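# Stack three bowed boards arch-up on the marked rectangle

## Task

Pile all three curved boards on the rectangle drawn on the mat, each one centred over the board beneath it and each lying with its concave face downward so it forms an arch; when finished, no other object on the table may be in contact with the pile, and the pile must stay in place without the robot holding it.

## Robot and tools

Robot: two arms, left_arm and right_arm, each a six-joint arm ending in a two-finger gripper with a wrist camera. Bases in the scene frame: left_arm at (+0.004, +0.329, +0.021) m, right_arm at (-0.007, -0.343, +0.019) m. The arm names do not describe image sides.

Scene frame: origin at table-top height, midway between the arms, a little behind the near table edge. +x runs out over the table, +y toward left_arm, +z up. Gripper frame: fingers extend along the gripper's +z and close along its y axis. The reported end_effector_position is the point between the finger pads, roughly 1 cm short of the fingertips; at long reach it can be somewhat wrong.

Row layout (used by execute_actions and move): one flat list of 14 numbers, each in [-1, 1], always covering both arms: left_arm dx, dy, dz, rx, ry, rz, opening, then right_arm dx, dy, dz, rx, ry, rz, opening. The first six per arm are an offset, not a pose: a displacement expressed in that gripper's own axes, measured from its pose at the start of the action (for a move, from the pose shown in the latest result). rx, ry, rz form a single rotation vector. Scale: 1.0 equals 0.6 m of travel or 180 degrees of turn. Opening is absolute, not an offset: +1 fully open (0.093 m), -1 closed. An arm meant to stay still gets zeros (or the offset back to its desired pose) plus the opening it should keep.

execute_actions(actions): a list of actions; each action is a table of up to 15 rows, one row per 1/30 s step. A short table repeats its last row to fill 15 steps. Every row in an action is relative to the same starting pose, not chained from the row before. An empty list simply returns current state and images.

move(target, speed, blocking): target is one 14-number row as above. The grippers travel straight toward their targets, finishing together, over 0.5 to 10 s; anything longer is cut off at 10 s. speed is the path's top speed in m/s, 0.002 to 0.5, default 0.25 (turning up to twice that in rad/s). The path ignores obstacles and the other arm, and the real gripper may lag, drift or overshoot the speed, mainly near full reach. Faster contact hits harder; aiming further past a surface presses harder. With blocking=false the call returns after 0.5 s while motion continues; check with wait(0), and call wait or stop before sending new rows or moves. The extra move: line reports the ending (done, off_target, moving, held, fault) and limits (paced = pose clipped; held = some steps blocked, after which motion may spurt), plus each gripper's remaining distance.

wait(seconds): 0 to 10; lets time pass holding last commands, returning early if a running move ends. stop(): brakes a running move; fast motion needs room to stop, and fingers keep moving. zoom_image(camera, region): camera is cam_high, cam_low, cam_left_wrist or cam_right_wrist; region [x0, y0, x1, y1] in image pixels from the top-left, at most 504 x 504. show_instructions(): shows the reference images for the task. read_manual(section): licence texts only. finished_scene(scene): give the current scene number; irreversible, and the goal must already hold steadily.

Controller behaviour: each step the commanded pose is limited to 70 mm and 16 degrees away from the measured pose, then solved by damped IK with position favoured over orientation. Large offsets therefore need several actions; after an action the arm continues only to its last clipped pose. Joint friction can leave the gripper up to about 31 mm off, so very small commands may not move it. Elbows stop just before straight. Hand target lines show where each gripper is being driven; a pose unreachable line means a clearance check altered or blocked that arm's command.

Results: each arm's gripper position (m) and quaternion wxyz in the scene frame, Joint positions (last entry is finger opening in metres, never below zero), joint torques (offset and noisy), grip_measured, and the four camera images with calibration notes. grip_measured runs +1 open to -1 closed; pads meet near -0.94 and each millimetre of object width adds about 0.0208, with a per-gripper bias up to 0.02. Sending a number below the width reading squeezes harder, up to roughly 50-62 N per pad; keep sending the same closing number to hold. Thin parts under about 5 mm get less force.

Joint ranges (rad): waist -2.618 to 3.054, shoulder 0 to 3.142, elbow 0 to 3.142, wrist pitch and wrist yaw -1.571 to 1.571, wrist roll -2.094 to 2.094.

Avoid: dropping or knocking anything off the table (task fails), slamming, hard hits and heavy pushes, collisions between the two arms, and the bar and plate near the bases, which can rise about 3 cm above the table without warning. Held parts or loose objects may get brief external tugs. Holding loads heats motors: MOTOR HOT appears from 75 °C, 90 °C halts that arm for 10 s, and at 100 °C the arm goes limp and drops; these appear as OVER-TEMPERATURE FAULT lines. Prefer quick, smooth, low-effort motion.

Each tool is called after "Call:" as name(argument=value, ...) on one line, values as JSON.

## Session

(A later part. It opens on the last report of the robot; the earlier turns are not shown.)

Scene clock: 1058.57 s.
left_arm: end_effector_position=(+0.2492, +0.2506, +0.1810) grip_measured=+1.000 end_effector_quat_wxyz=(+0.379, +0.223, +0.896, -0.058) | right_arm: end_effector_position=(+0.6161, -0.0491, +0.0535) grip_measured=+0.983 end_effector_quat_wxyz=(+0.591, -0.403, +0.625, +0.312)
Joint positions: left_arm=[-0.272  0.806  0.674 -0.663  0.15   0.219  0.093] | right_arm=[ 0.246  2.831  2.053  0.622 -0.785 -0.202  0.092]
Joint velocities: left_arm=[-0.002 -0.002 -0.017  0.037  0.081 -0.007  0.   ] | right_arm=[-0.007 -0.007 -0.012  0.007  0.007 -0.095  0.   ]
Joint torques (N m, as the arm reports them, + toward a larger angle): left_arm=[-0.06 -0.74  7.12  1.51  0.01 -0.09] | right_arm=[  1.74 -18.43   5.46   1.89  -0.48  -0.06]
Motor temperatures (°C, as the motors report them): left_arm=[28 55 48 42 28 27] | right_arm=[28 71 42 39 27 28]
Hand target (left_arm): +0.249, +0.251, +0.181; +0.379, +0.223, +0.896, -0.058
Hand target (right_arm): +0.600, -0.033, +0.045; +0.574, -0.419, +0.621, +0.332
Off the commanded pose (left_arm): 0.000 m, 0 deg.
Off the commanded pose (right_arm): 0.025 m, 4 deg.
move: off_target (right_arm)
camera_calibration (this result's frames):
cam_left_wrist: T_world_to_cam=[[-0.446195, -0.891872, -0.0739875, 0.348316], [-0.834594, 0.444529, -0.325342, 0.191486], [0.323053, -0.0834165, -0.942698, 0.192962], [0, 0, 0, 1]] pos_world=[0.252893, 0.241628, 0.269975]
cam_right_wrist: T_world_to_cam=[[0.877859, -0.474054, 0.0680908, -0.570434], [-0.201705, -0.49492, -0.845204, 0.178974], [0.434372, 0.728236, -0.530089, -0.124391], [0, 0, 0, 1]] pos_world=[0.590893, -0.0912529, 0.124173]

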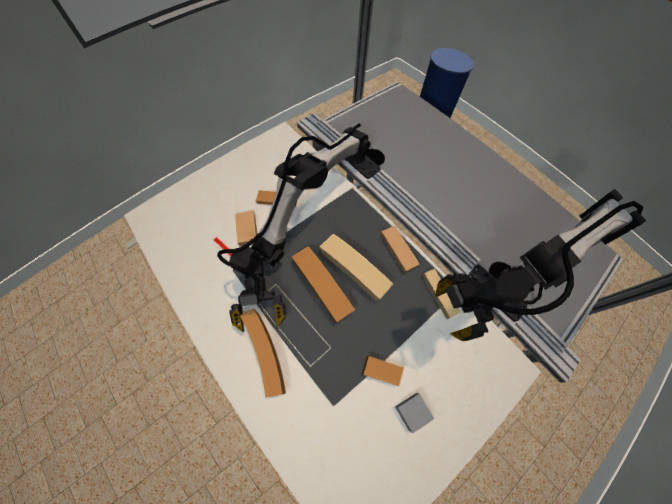

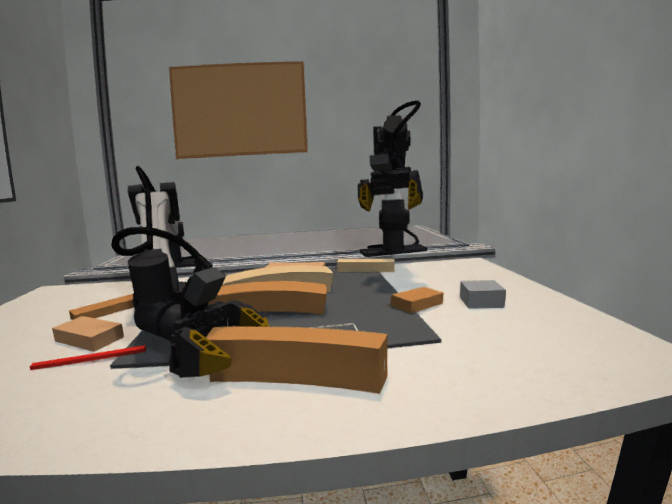

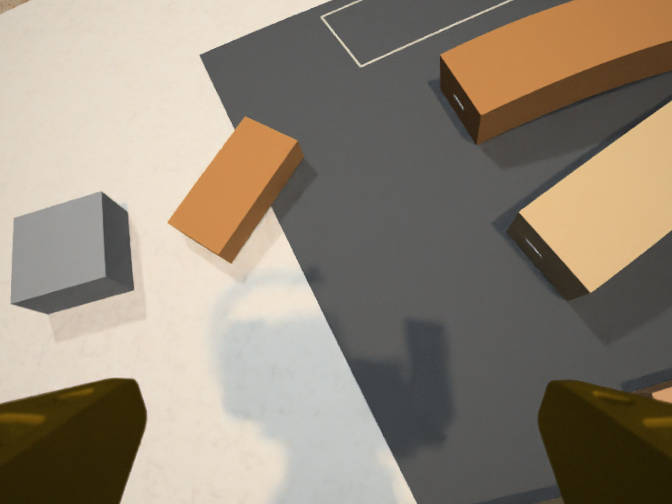

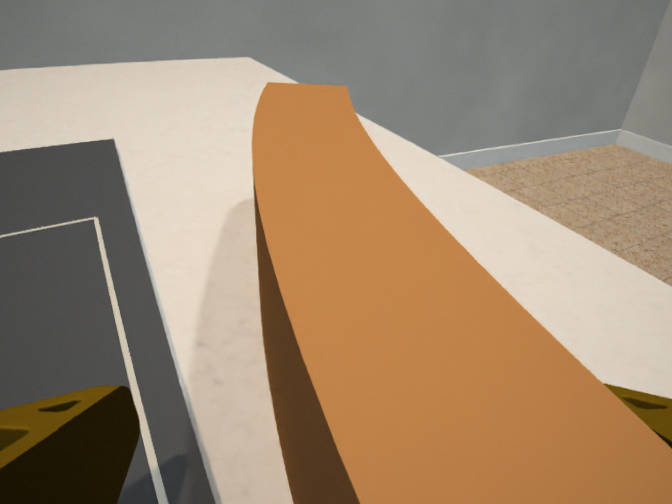

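Call:
move(target=[0,0,0,0,0,0,1,0.01,-0.045,0.035,-0.055,0,-0.01,1], speed=0.05)

Call:
execute_actions(actions=[[[0,0,0,0,0,0,1,0,0,0,0,0,0,0.3]],[[0,0,0,0,0,0,1,0,0,0,0,0,0,-0.1]],[[0,0,0,0,0,0,1,0,0,0,0,0,0,-0.5]],[[0,0,0,0,0,0,1,0,0,0,0,0,0,-0.5]]])

Scene clock: 1063.20 s.
left_arm: end_effector_position=(+0.2492, +0.2506, +0.1810) grip_measured=+1.000 end_effector_quat_wxyz=(+0.379, +0.223, +0.896, -0.058) | right_arm: end_effector_position=(+0.6461, -0.0420, +0.0704) grip_measured=+0.983 end_effector_quat_wxyz=(+0.583, -0.449, +0.591, +0.330)
Joint positions: left_arm=[-0.272  0.806  0.674 -0.663  0.15   0.219  0.093] | right_arm=[ 0.225  3.1    2.691  0.235 -0.913 -0.277  0.092]
Joint velocities: left_arm=[ 0.012 -0.017 -0.012 -0.051 -0.037  0.007  0.   ] | right_arm=[-0.012 -0.007 -0.002 -0.037  0.037 -0.022 -0.001]
Joint torques (N m, as the arm reports them, + toward a larger angle): left_arm=[ 0.   -1.08  7.09  1.51 -0.02 -0.07] | right_arm=[ -0.28 -16.87   9.36   1.68  -0.02   0.  ]
Motor temperatures (°C, as the motors report them): left_arm=[28 54 48 42 28 27] | right_arm=[28 72 42 39 27 28]
Hand target (left_arm): +0.249, +0.251, +0.181; +0.379, +0.223, +0.896, -0.058
Hand target (right_arm): +0.647, -0.046, +0.048; +0.571, -0.443, +0.608, +0.329
Off the commanded pose (left_arm): 0.000 m, 0 deg.
Off the commanded pose (right_arm): 0.023 m, 4 deg.
joint sent to its limit (right arm) — the command would take joint 2 (shoulder) past its upper limit, so that joint was sent only as far as its limit.
move: off_target (right_arm)
camera_calibration (this result's frames):
cam_left_wrist: T_world_to_cam=[[-0.446195, -0.891872, -0.0739875, 0.348316], [-0.834594, 0.444529, -0.325342, 0.191486], [0.323053, -0.0834165, -0.942698, 0.192962], [0, 0, 0, 1]] pos_world=[0.252893, 0.241628, 0.269975]
cam_right_wrist: T_world_to_cam=[[0.921163, -0.371472, 0.116052, -0.621585], [-0.105989, -0.526383, -0.843615, 0.139512], [0.374467, 0.764807, -0.524257, -0.0938169], [0, 0, 0, 1]] pos_world=[0.622499, -0.0857128, 0.140647]

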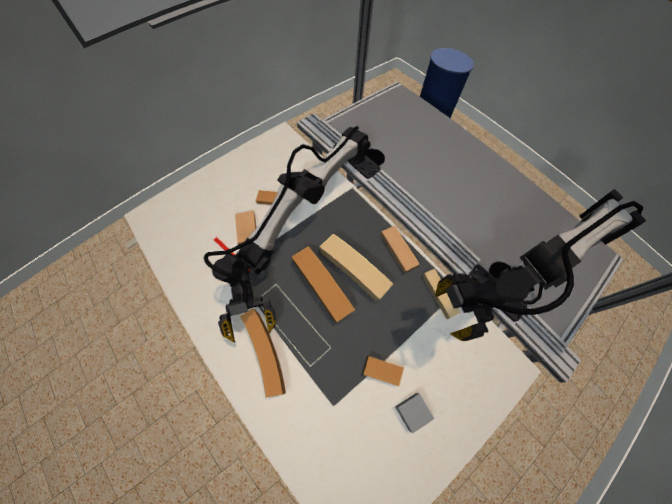

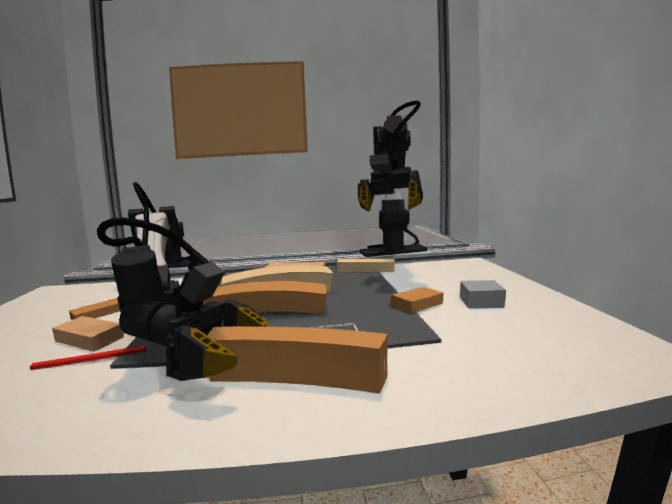

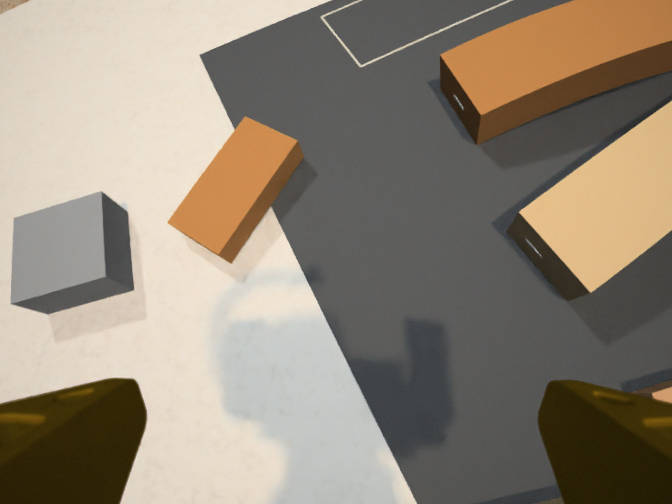

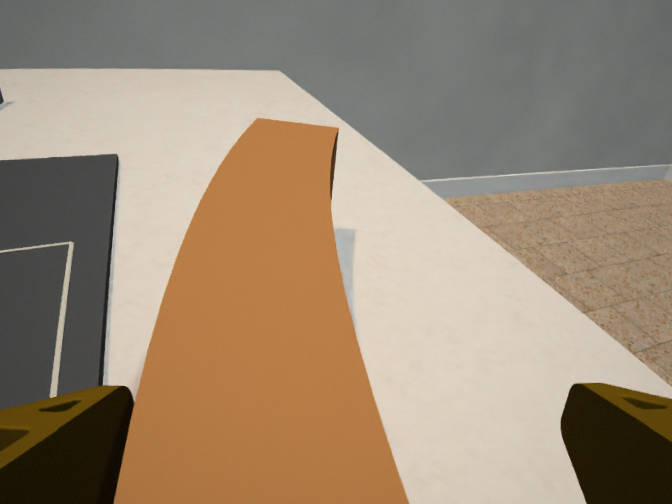

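Scene clock: 1065.20 s.
left_arm: end_effector_position=(+0.2492, +0.2506, +0.1810) grip_measured=+1.000 end_effector_quat_wxyz=(+0.379, +0.223, +0.896, -0.058) | right_arm: end_effector_position=(+0.6428, -0.0393, +0.0698) grip_measured=-0.228 end_effector_quat_wxyz=(+0.578, -0.452, +0.589, +0.338)
Joint positions: left_arm=[-0.272  0.806  0.674 -0.663  0.15   0.219  0.093] | right_arm=[ 0.227  3.1    2.691  0.23  -0.928 -0.273  0.034]
Joint velocities: left_arm=[ 0.007  0.012  0.007 -0.051  0.037  0.037  0.   ] | right_arm=[-0.007  0.002 -0.002 -0.037 -0.007  0.007 -0.001]
Joint torques (N m, as the arm reports them, + toward a larger angle): left_arm=[-0.15 -0.91  6.99  1.57  0.01 -0.1 ] | right_arm=[ -0.09 -19.4    8.3    1.8   -0.17   0.03]
Motor temperatures (°C, as the motors report them): left_arm=[28 53 48 42 28 27] | right_arm=[28 73 42 39 27 28]
Hand target (left_arm): +0.249, +0.251, +0.181; +0.379, +0.223, +0.896, -0.058
Hand target (right_arm): +0.643, -0.039, +0.070; +0.578, -0.452, +0.589, +0.338
Off the commanded pose (left_arm): 0.000 m, 0 deg.
Off the commanded pose (right_arm): 0.000 m, 0 deg.
camera_calibration (this result's frames):
cam_left_wrist: T_world_to_cam=[[-0.446195, -0.891872, -0.0739875, 0.348316], [-0.834594, 0.444529, -0.325342, 0.191486], [0.323053, -0.0834165, -0.942698, 0.192962], [0, 0, 0, 1]] pos_world=[0.252893, 0.241628, 0.269975]
cam_right_wrist: T_world_to_cam=[[0.928421, -0.356137, 0.105838, -0.620867], [-0.105485, -0.525822, -0.844029, 0.139788], [0.356242, 0.772449, -0.525751, -0.0828628], [0, 0, 0, 1]] pos_world=[0.62069, -0.0836026, 0.140131]

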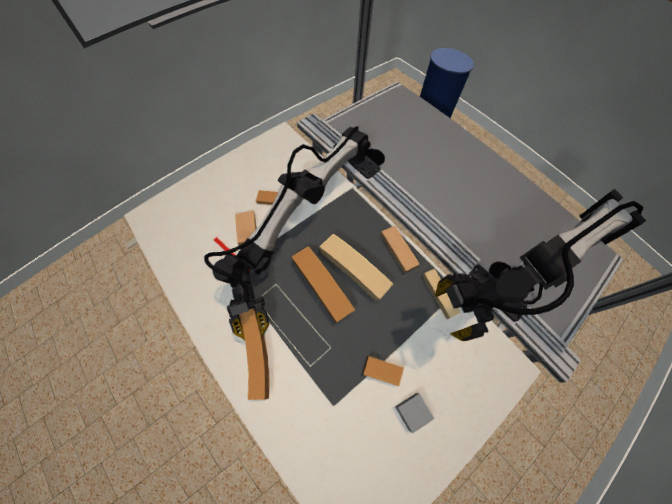

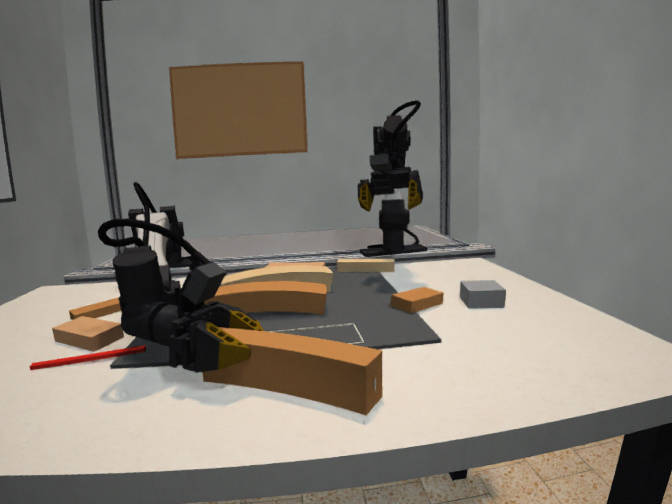

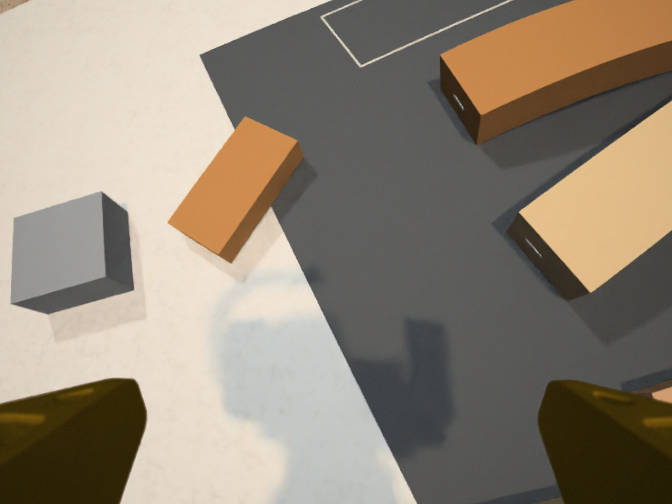

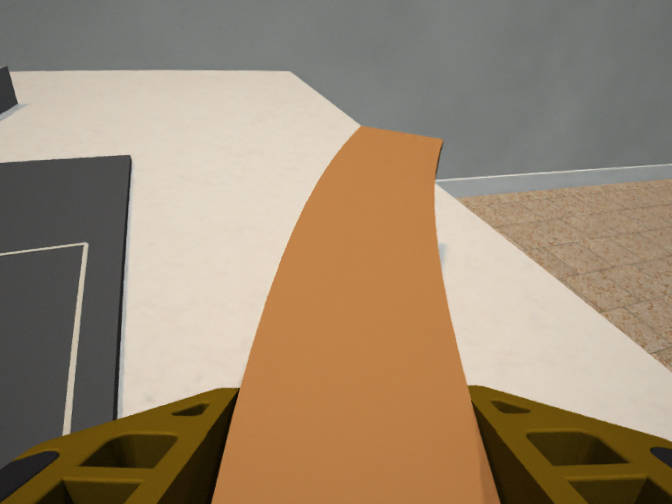

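Call:
move(target=[0,0,0,0,0,0,1,-0.05,0.19,-0.155,-0.165,-0.018,-0.017,-0.5], speed=0.07)

Scene clock: 1076.83 s.
left_arm: end_effector_position=(+0.2492, +0.2506, +0.1810) grip_measured=+1.000 end_effector_quat_wxyz=(+0.379, +0.223, +0.896, -0.058) | right_arm: end_effector_position=(+0.5121, -0.0793, +0.0968) grip_measured=-0.227 end_effector_quat_wxyz=(-0.489, +0.599, -0.463, -0.433)
Joint positions: left_arm=[-0.272  0.806  0.674 -0.663  0.15   0.219  0.093] | right_arm=[ 0.161  2.657  2.119 -0.389 -1.38  -1.107  0.034]
Joint velocities: left_arm=[ 0.002 -0.007  0.027 -0.022 -0.022  0.022  0.   ] | right_arm=[-0.007  0.037  0.144 -0.315 -0.066 -0.198 -0.001]
Joint torques (N m, as the arm reports them, + toward a larger angle): left_arm=[ 0.08 -1.06  7.07  1.52 -0.01 -0.08] | right_arm=[  0.07 -15.37   8.57   0.75  -1.34   0.06]
Motor temperatures (°C, as the motors report them): left_arm=[28 51 48 42 28 27] | right_arm=[28 78 42 38 28 28]
Hand target (left_arm): +0.249, +0.251, +0.181; +0.379, +0.223, +0.896, -0.058
Hand target (right_arm): +0.502, -0.079, +0.095; -0.475, +0.583, -0.460, -0.471
Off the commanded pose (left_arm): 0.000 m, 0 deg.
Off the commanded pose (right_arm): 0.012 m, 6 deg.
MOTOR HOT: a motor of the right arm reached 75 °C. Now the hottest motor of the right arm, joint 2 (shoulder), reports 78 °C. The controller's stop level is 90 °C. To cool a motor, set the load down, stop pushing, or move to a pose that needs little force.
move: off_target (right_arm); limits=paced
camera_calibration (this result's frames):
cam_left_wrist: T_world_to_cam=[[-0.446195, -0.891872, -0.0739875, 0.348316], [-0.834594, 0.444529, -0.325342, 0.191486], [0.323053, -0.0834165, -0.942698, 0.192962], [0, 0, 0, 1]] pos_world=[0.252893, 0.241628, 0.269975]
cam_right_wrist: T_world_to_cam=[[0.981009, 0.100028, 0.166179, -0.513206], [0.193696, -0.55009, -0.812332, -0.0304238], [0.0101571, 0.829093, -0.559018, 0.1938], [0, 0, 0, 1]] pos_world=[0.507384, -0.126079, 0.168908]

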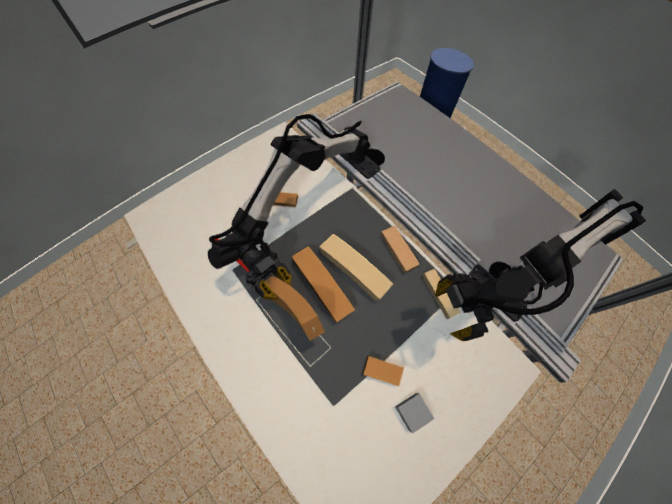

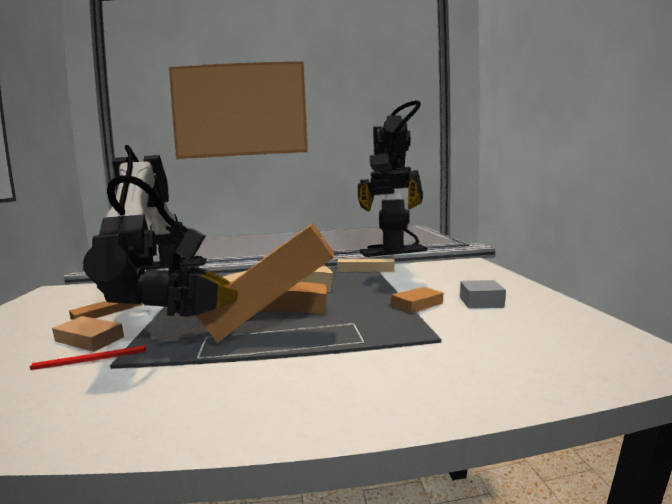

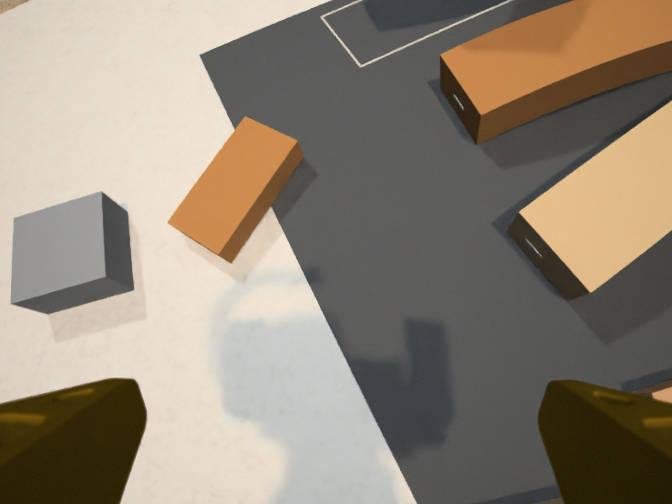

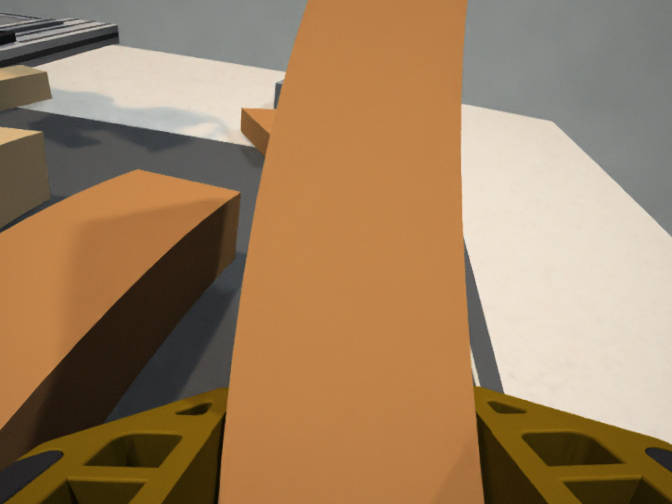

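Call:
move(target=[0,0,0,0,0,0,1,0.03,0.03,0,0,0.18,0,-0.5], speed=0.08)

Scene clock: 1082.37 s.
left_arm: end_effector_position=(+0.2492, +0.2506, +0.1810) grip_measured=+1.000 end_effector_quat_wxyz=(+0.379, +0.223, +0.896, -0.058) | right_arm: end_effector_position=(+0.5013, -0.0740, +0.0709) grip_measured=-0.227 end_effector_quat_wxyz=(-0.360, +0.699, -0.567, -0.248)
Joint positions: left_arm=[-0.272  0.806  0.674 -0.663  0.15   0.219  0.093] | right_arm=[ 0.249  2.541  2.148 -0.771 -0.826 -1.33   0.034]
Joint velocities: left_arm=[ 0.012 -0.002  0.007 -0.022 -0.022  0.066  0.   ] | right_arm=[-0.012 -0.017  0.002 -0.022  0.022 -0.037 -0.001]
Joint torques (N m, as the arm reports them, + toward a larger angle): left_arm=[-0.04 -1.05  7.16  1.53 -0.01 -0.08] | right_arm=[ -0.94 -17.62   8.74   0.39  -0.37   0.08]
Motor temperatures (°C, as the motors report them): left_arm=[28 51 48 42 28 27] | right_arm=[28 79 42 37 28 28]
Hand target (left_arm): +0.249, +0.251, +0.181; +0.379, +0.223, +0.896, -0.058
Hand target (right_arm): +0.499, -0.082, +0.076; -0.344, +0.693, -0.583, -0.248
Off the commanded pose (left_arm): 0.000 m, 0 deg.
Off the commanded pose (right_arm): 0.011 m, 3 deg.
MOTOR HOT: still on. Now the hottest motor of the right arm, joint 2 (shoulder), reports 79 °C; the controller's stop level is 90 °C.
move: off_target (right_arm)
camera_calibration (this result's frames):
cam_left_wrist: T_world_to_cam=[[-0.446195, -0.891872, -0.0739875, 0.348316], [-0.834594, 0.444529, -0.325342, 0.191486], [0.323053, -0.0834165, -0.942698, 0.192962], [0, 0, 0, 1]] pos_world=[0.252893, 0.241628, 0.269975]
cam_right_wrist: T_world_to_cam=[[0.974326, 0.0959274, 0.203685, -0.498434], [0.173931, -0.895157, -0.410416, -0.0906227], [0.14296, 0.435306, -0.888859, 0.102664], [0, 0, 0, 1]] pos_world=[0.486722, -0.0779984, 0.155585]

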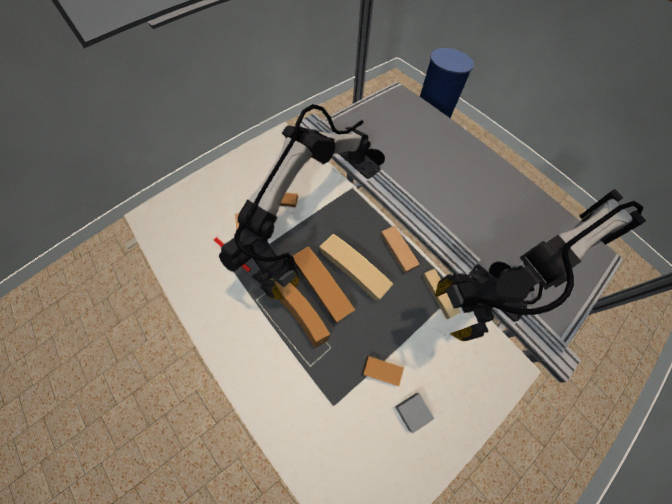

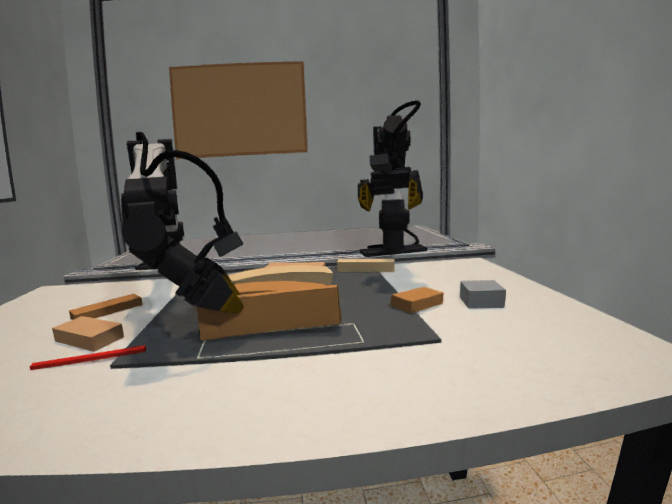

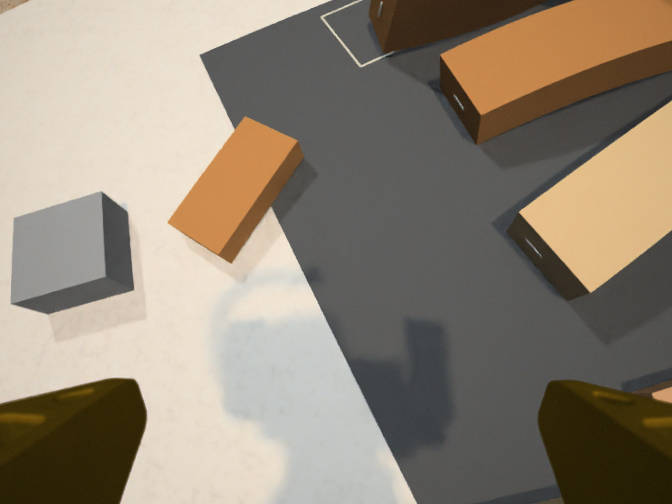

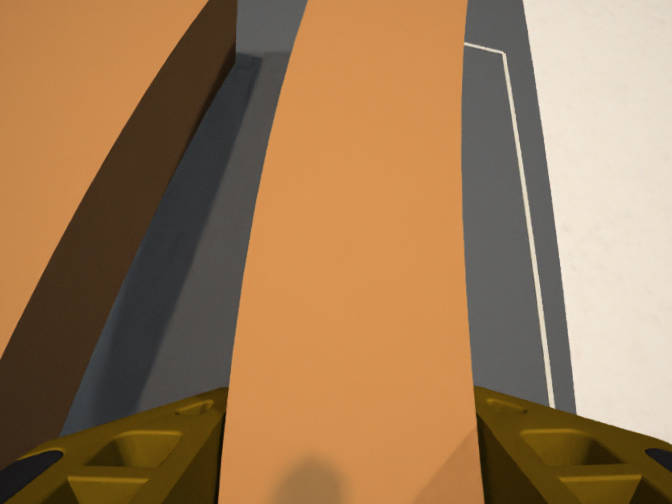

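Call:
move(target=[0,0,0,0,0,0,1,0.01,0.045,0.03,0,0.02,0,-0.5], speed=0.04)

Call:
move(target=[0,0,0,0,0,0,1,0,0,0,0,0,0,0.5])

Call:
move(target=[0,0,0,0,0,0,1,-0.1,0,-0.12,0,0,0,0.5], speed=0.1)

Call:
move(target=[0,0,0,0,0,0,1,0.08,0.4,-0.28,0,0,0,1], speed=0.2)

Scene clock: 1087.00 s.
left_arm: end_effector_position=(+0.2492, +0.2506, +0.1810) grip_measured=+1.000 end_effector_quat_wxyz=(+0.379, +0.223, +0.896, -0.058) | right_arm: end_effector_position=(+0.4961, -0.0713, +0.0705) grip_measured=-0.227 end_effector_quat_wxyz=(-0.375, +0.707, -0.562, -0.207)
Joint positions: left_arm=[-0.272  0.806  0.674 -0.663  0.15   0.219  0.093] | right_arm=[ 0.269  2.442  1.963 -0.598 -0.763 -1.309  0.034]
Joint velocities: left_arm=[-0.002 -0.007 -0.012 -0.022 -0.007 -0.037  0.   ] | right_arm=[-0.012 -0.012 -0.017 -0.007 -0.051 -0.007 -0.   ]
Joint torques (N m, as the arm reports them, + toward a larger angle): left_arm=[ 0.   -0.96  7.21  1.52 -0.01 -0.1 ] | right_arm=[  1.53 -15.15   4.48   0.86  -0.36   0.08]
Motor temperatures (°C, as the motors report them): left_arm=[28 50 48 42 28 27] | right_arm=[28 79 42 37 28 28]
Hand target (left_arm): +0.249, +0.251, +0.181; +0.379, +0.223, +0.896, -0.058
Hand target (right_arm): +0.478, -0.067, +0.050; -0.342, +0.706, -0.577, -0.225
Off the commanded pose (left_arm): 0.000 m, 0 deg.
Off the commanded pose (right_arm): 0.029 m, 5 deg.
MOTOR HOT: still on. Now the hottest motor of the right arm, joint 2 (shoulder), reports 79 °C; the controller's stop level is 90 °C.
move: off_target (right_arm)
camera_calibration (this result's frames):
cam_left_wrist: T_world_to_cam=[[-0.446195, -0.891872, -0.0739875, 0.348316], [-0.834594, 0.444529, -0.325342, 0.191486], [0.323053, -0.0834165, -0.942698, 0.192962], [0, 0, 0, 1]] pos_world=[0.252893, 0.241628, 0.269975]
cam_right_wrist: T_world_to_cam=[[0.956331, 0.0828266, 0.280306, -0.490969], [0.187109, -0.910237, -0.369403, -0.0979026], [0.224549, 0.405719, -0.885985, 0.0591026], [0, 0, 0, 1]] pos_world=[0.474576, -0.0724284, 0.15382]

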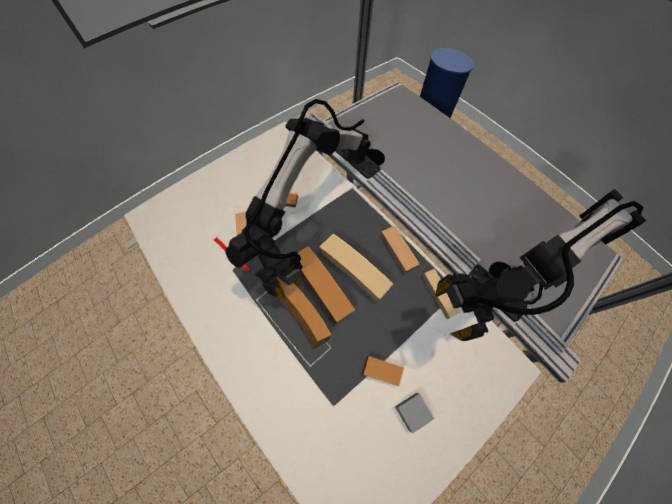

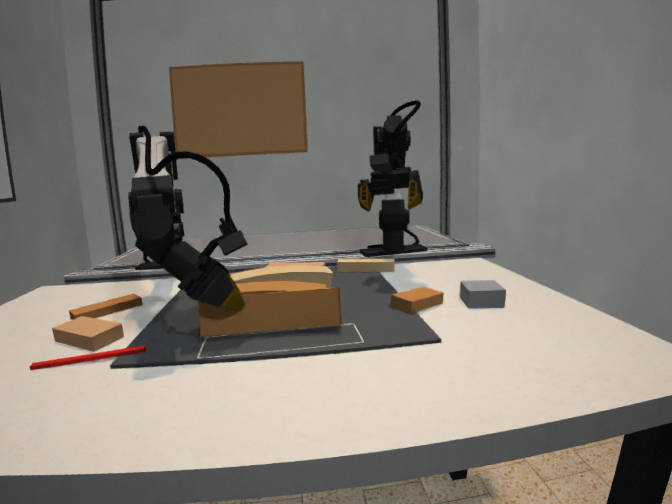

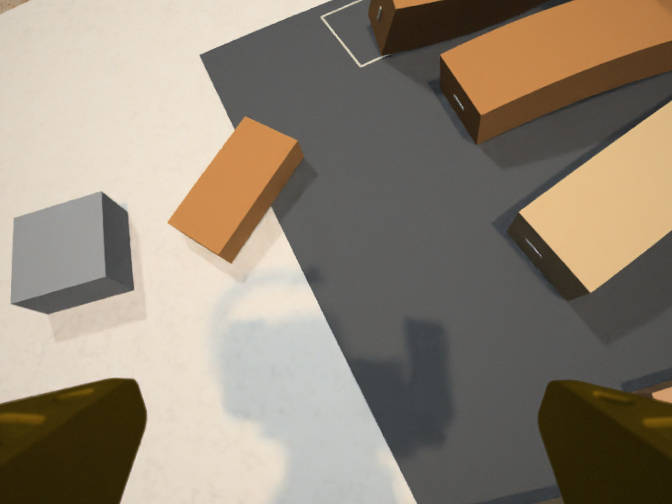

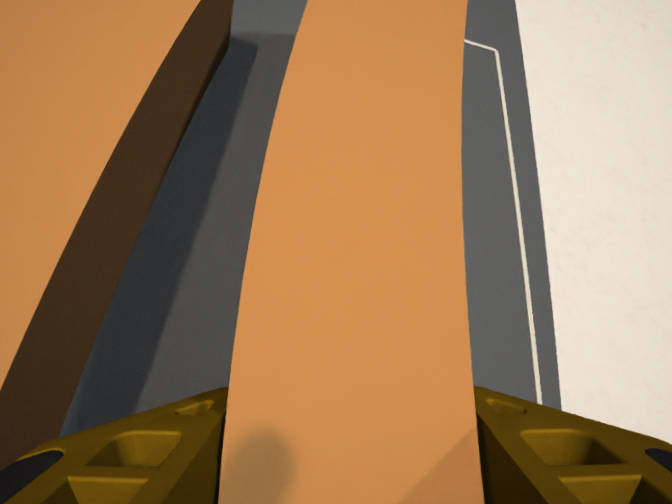

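Scene clock: 1087.50 s.
left_arm: end_effector_position=(+0.2492, +0.2506, +0.1810) grip_measured=+1.000 end_effector_quat_wxyz=(+0.379, +0.223, +0.896, -0.058) | right_arm: end_effector_position=(+0.4973, -0.0718, +0.0710) grip_measured=+0.498 end_effector_quat_wxyz=(-0.376, +0.707, -0.562, -0.204)
Joint positions: left_arm=[-0.272  0.806  0.674 -0.663  0.15   0.219  0.093] | right_arm=[ 0.268  2.442  1.963 -0.594 -0.76  -1.308  0.069]
Joint velocities: left_arm=[-0.012 -0.007 -0.002  0.022  0.007 -0.007  0.   ] | right_arm=[ 0.007  0.002 -0.007  0.022 -0.051 -0.051 -0.001]
Joint torques (N m, as the arm reports them, + toward a larger angle): left_arm=[ 0.04 -1.03  7.14  1.52 -0.01 -0.11] | right_arm=[ -0.28 -16.04   7.23   1.1   -0.56   0.1 ]
Motor temperatures (°C, as the motors report them): left_arm=[28 50 48 42 28 27] | right_arm=[28 79 42 37 28 28]
Hand target (left_arm): +0.249, +0.251, +0.181; +0.379, +0.223, +0.896, -0.058
Hand target (right_arm): +0.496, -0.071, +0.071; -0.375, +0.707, -0.562, -0.207
Off the commanded pose (left_arm): 0.000 m, 0 deg.
Off the commanded pose (right_arm): 0.001 m, 0 deg.
MOTOR HOT: still on. Now the hottest motor of the right arm, joint 2 (shoulder), reports 79 °C; the controller's stop level is 90 °C.
move: done
camera_calibration (this result's frames):
cam_left_wrist: T_world_to_cam=[[-0.446195, -0.891872, -0.0739875, 0.348316], [-0.834594, 0.444529, -0.325342, 0.191486], [0.323053, -0.0834165, -0.942698, 0.192962], [0, 0, 0, 1]] pos_world=[0.252893, 0.241628, 0.269975]
cam_right_wrist: T_world_to_cam=[[0.955149, 0.0804398, 0.284991, -0.492161], [0.186311, -0.911289, -0.367207, -0.098273], [0.230171, 0.403834, -0.885403, 0.0564546], [0, 0, 0, 1]] pos_world=[0.475403, -0.072764, 0.15416]

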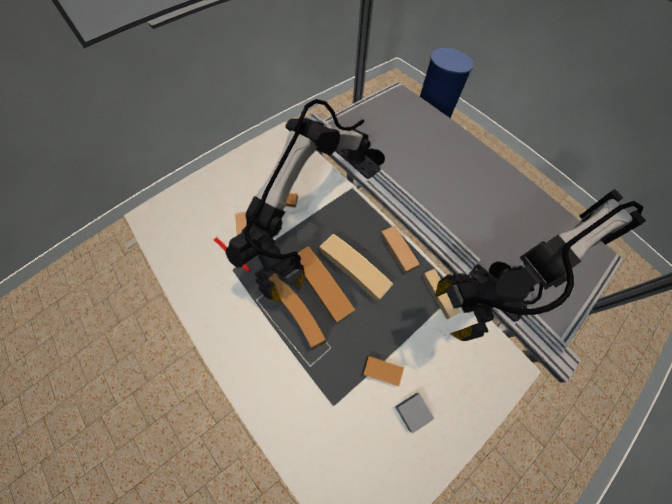

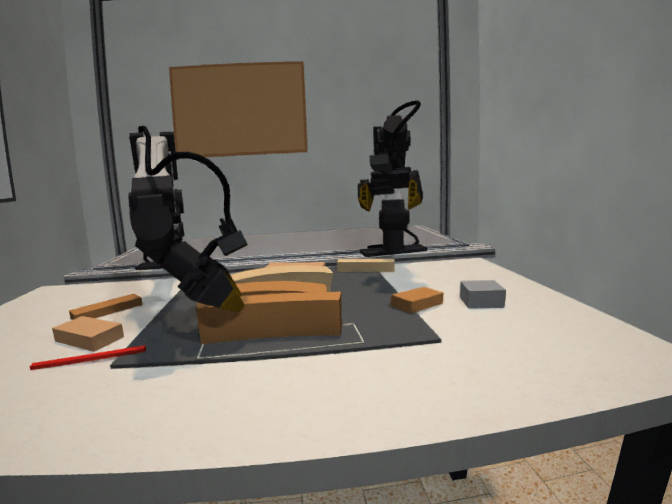

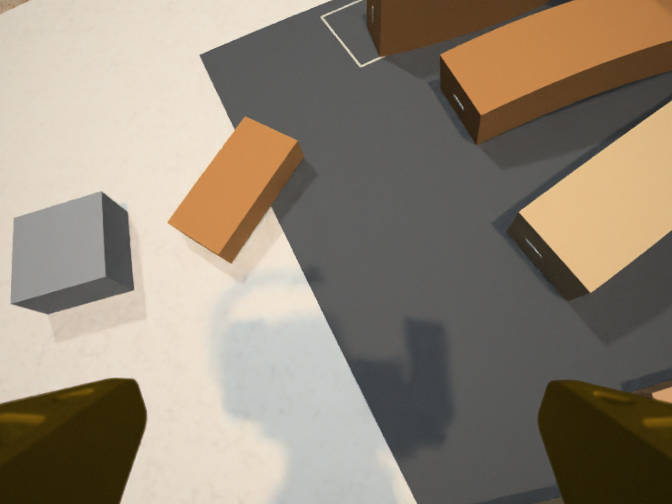

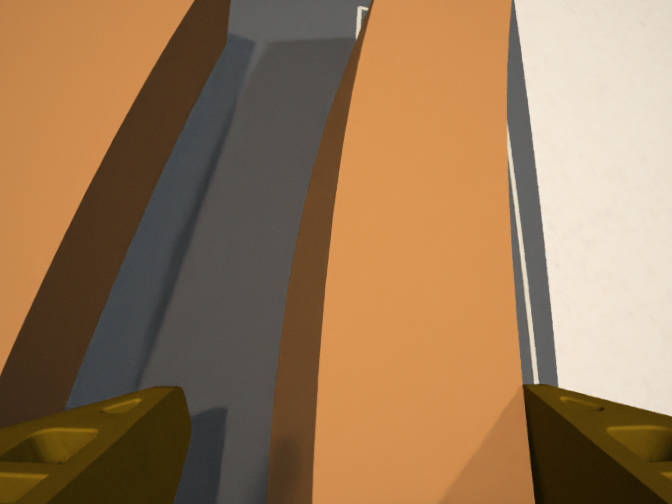

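Scene clock: 1088.93 s.
left_arm: end_effector_position=(+0.2492, +0.2506, +0.1810) grip_measured=+1.000 end_effector_quat_wxyz=(+0.379, +0.223, +0.896, -0.058) | right_arm: end_effector_position=(+0.4693, -0.0844, +0.1519) grip_measured=+0.498 end_effector_quat_wxyz=(-0.373, +0.708, -0.564, -0.205)
Joint positions: left_arm=[-0.272  0.806  0.674 -0.663  0.15   0.219  0.093] | right_arm=[ 0.262  2.252  1.963 -0.798 -0.76  -1.319  0.069]
Joint velocities: left_arm=[-0.002  0.012 -0.007 -0.022 -0.022  0.022  0.   ] | right_arm=[-0.017 -0.007 -0.012 -0.022  0.007 -0.037 -0.   ]
Joint torques (N m, as the arm reports them, + toward a larger angle): left_arm=[-0.01 -1.03  7.14  1.54  0.   -0.08] | right_arm=[ -0.97 -15.16   8.86   0.91  -0.65  -0.04]
Motor temperatures (°C, as the motors report them): left_arm=[28 50 48 43 28 27] | right_arm=[28 79 42 36 28 28]
Hand target (left_arm): +0.249, +0.251, +0.181; +0.379, +0.223, +0.896, -0.058
Hand target (right_arm): +0.471, -0.088, +0.159; -0.377, +0.707, -0.562, -0.204
Off the commanded pose (left_arm): 0.000 m, 0 deg.
Off the commanded pose (right_arm): 0.008 m, 0 deg.
MOTOR HOT: still on. Now the hottest motor of the right arm, joint 2 (shoulder), reports 79 °C; the controller's stop level is 90 °C.
move: done
camera_calibration (this result's frames):
cam_left_wrist: T_world_to_cam=[[-0.446195, -0.891872, -0.0739875, 0.348316], [-0.834594, 0.444529, -0.325342, 0.191486], [0.323053, -0.0834165, -0.942698, 0.192962], [0, 0, 0, 1]] pos_world=[0.252893, 0.241628, 0.269975]
cam_right_wrist: T_world_to_cam=[[0.956599, 0.0822944, 0.279547, -0.487121], [0.184775, -0.913088, -0.363495, -0.0747487], [0.225337, 0.399372, -0.888665, 0.14209], [0, 0, 0, 1]] pos_world=[0.447773, -0.0849116, 0.235273]

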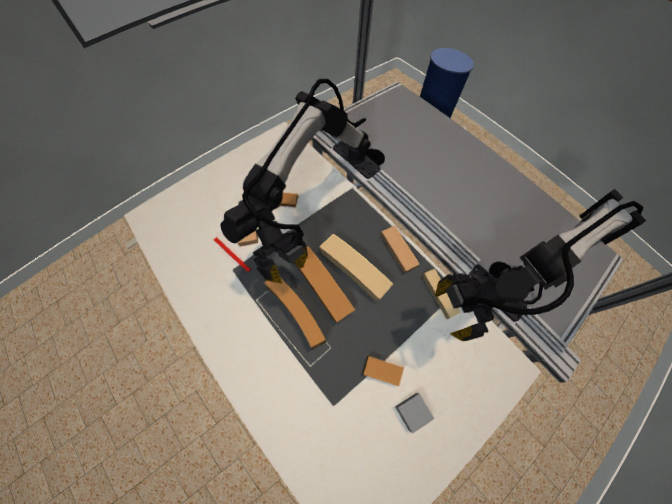

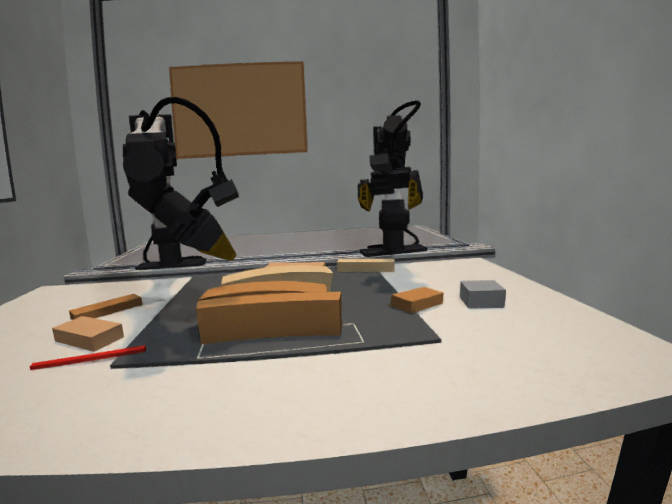

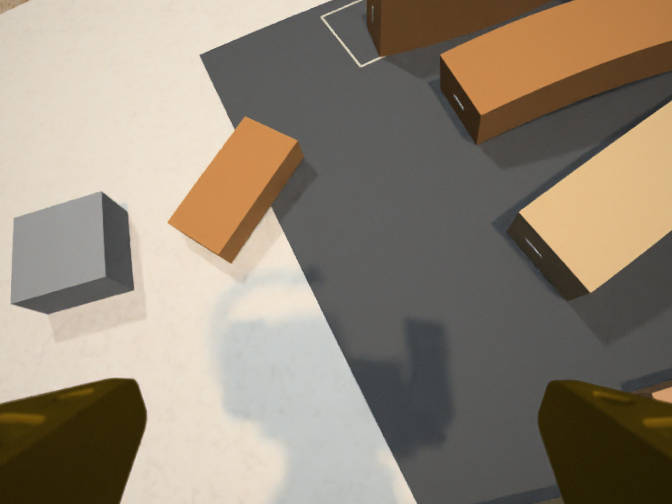

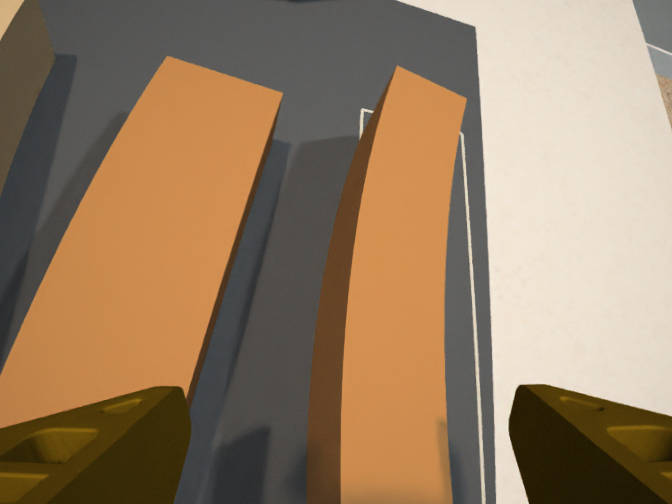

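Scene clock: 1091.10 s.
left_arm: end_effector_position=(+0.2492, +0.2506, +0.1810) grip_measured=+1.000 end_effector_quat_wxyz=(+0.379, +0.223, +0.896, -0.058) | right_arm: end_effector_position=(+0.2411, -0.2661, +0.1558) grip_measured=+0.983 end_effector_quat_wxyz=(-0.371, +0.714, -0.562, -0.192)
Joint positions: left_arm=[-0.272  0.806  0.674 -0.663  0.15   0.219  0.093] | right_arm=[-0.231  1.434  0.979 -1.138 -0.856 -2.029  0.092]
Joint velocities: left_arm=[ 0.017  0.012  0.022 -0.037 -0.037  0.007  0.   ] | right_arm=[ 0.017 -0.002 -0.012  0.007  0.037 -0.066 -0.   ]
Joint torques (N m, as the arm reports them, + toward a larger angle): left_arm=[ 0.   -0.87  7.08  1.54 -0.02 -0.09] | right_arm=[-0.99 -6.12  5.46  0.09 -0.71  0.  ]
Motor temperatures (°C, as the motors report them): left_arm=[28 50 48 43 28 27] | right_arm=[28 78 42 36 28 28]
Hand target (left_arm): +0.249, +0.251, +0.181; +0.379, +0.223, +0.896, -0.058
Hand target (right_arm): +0.235, -0.266, +0.154; -0.370, +0.709, -0.565, -0.200
Off the commanded pose (left_arm): 0.000 m, 0 deg.
Off the commanded pose (right_arm): 0.009 m, 2 deg.
MOTOR HOT: still on. Now the hottest motor of the right arm, joint 2 (shoulder), reports 78 °C; the controller's stop level is 90 °C.
move: done
camera_calibration (this result's frames):
cam_left_wrist: T_world_to_cam=[[-0.446195, -0.891872, -0.0739875, 0.348316], [-0.834594, 0.444529, -0.325342, 0.191486], [0.323053, -0.0834165, -0.942698, 0.192962], [0, 0, 0, 1]] pos_world=[0.252893, 0.241628, 0.269975]
cam_right_wrist: T_world_to_cam=[[0.95096, 0.0893496, 0.296129, -0.254351], [0.19238, -0.920521, -0.340045, -0.204625], [0.24221, 0.380338, -0.892568, 0.26098], [0, 0, 0, 1]] pos_world=[0.218031, -0.264896, 0.238681]

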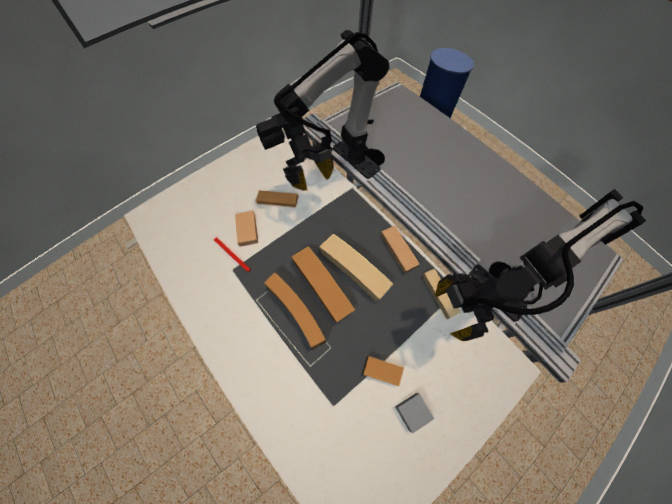

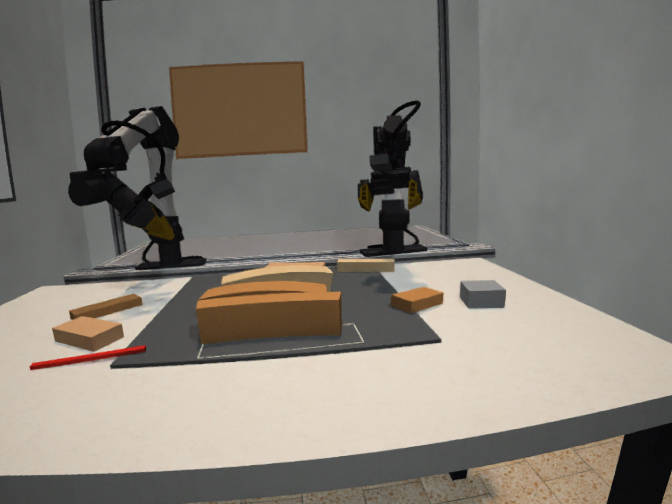

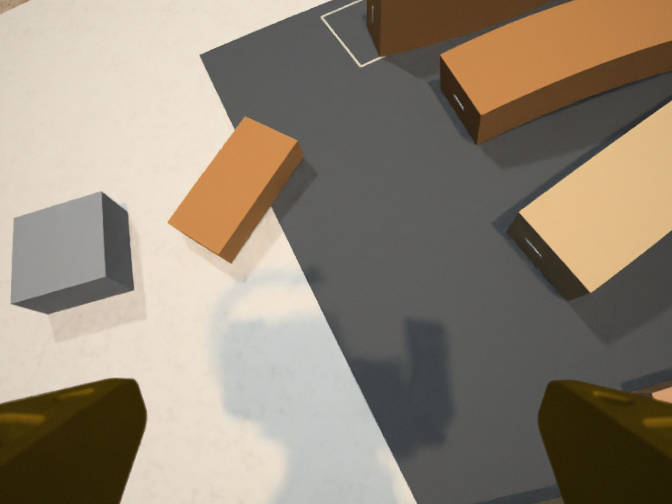

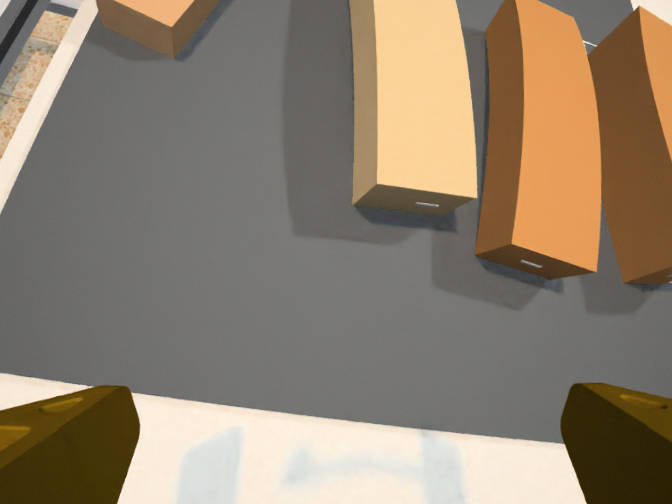

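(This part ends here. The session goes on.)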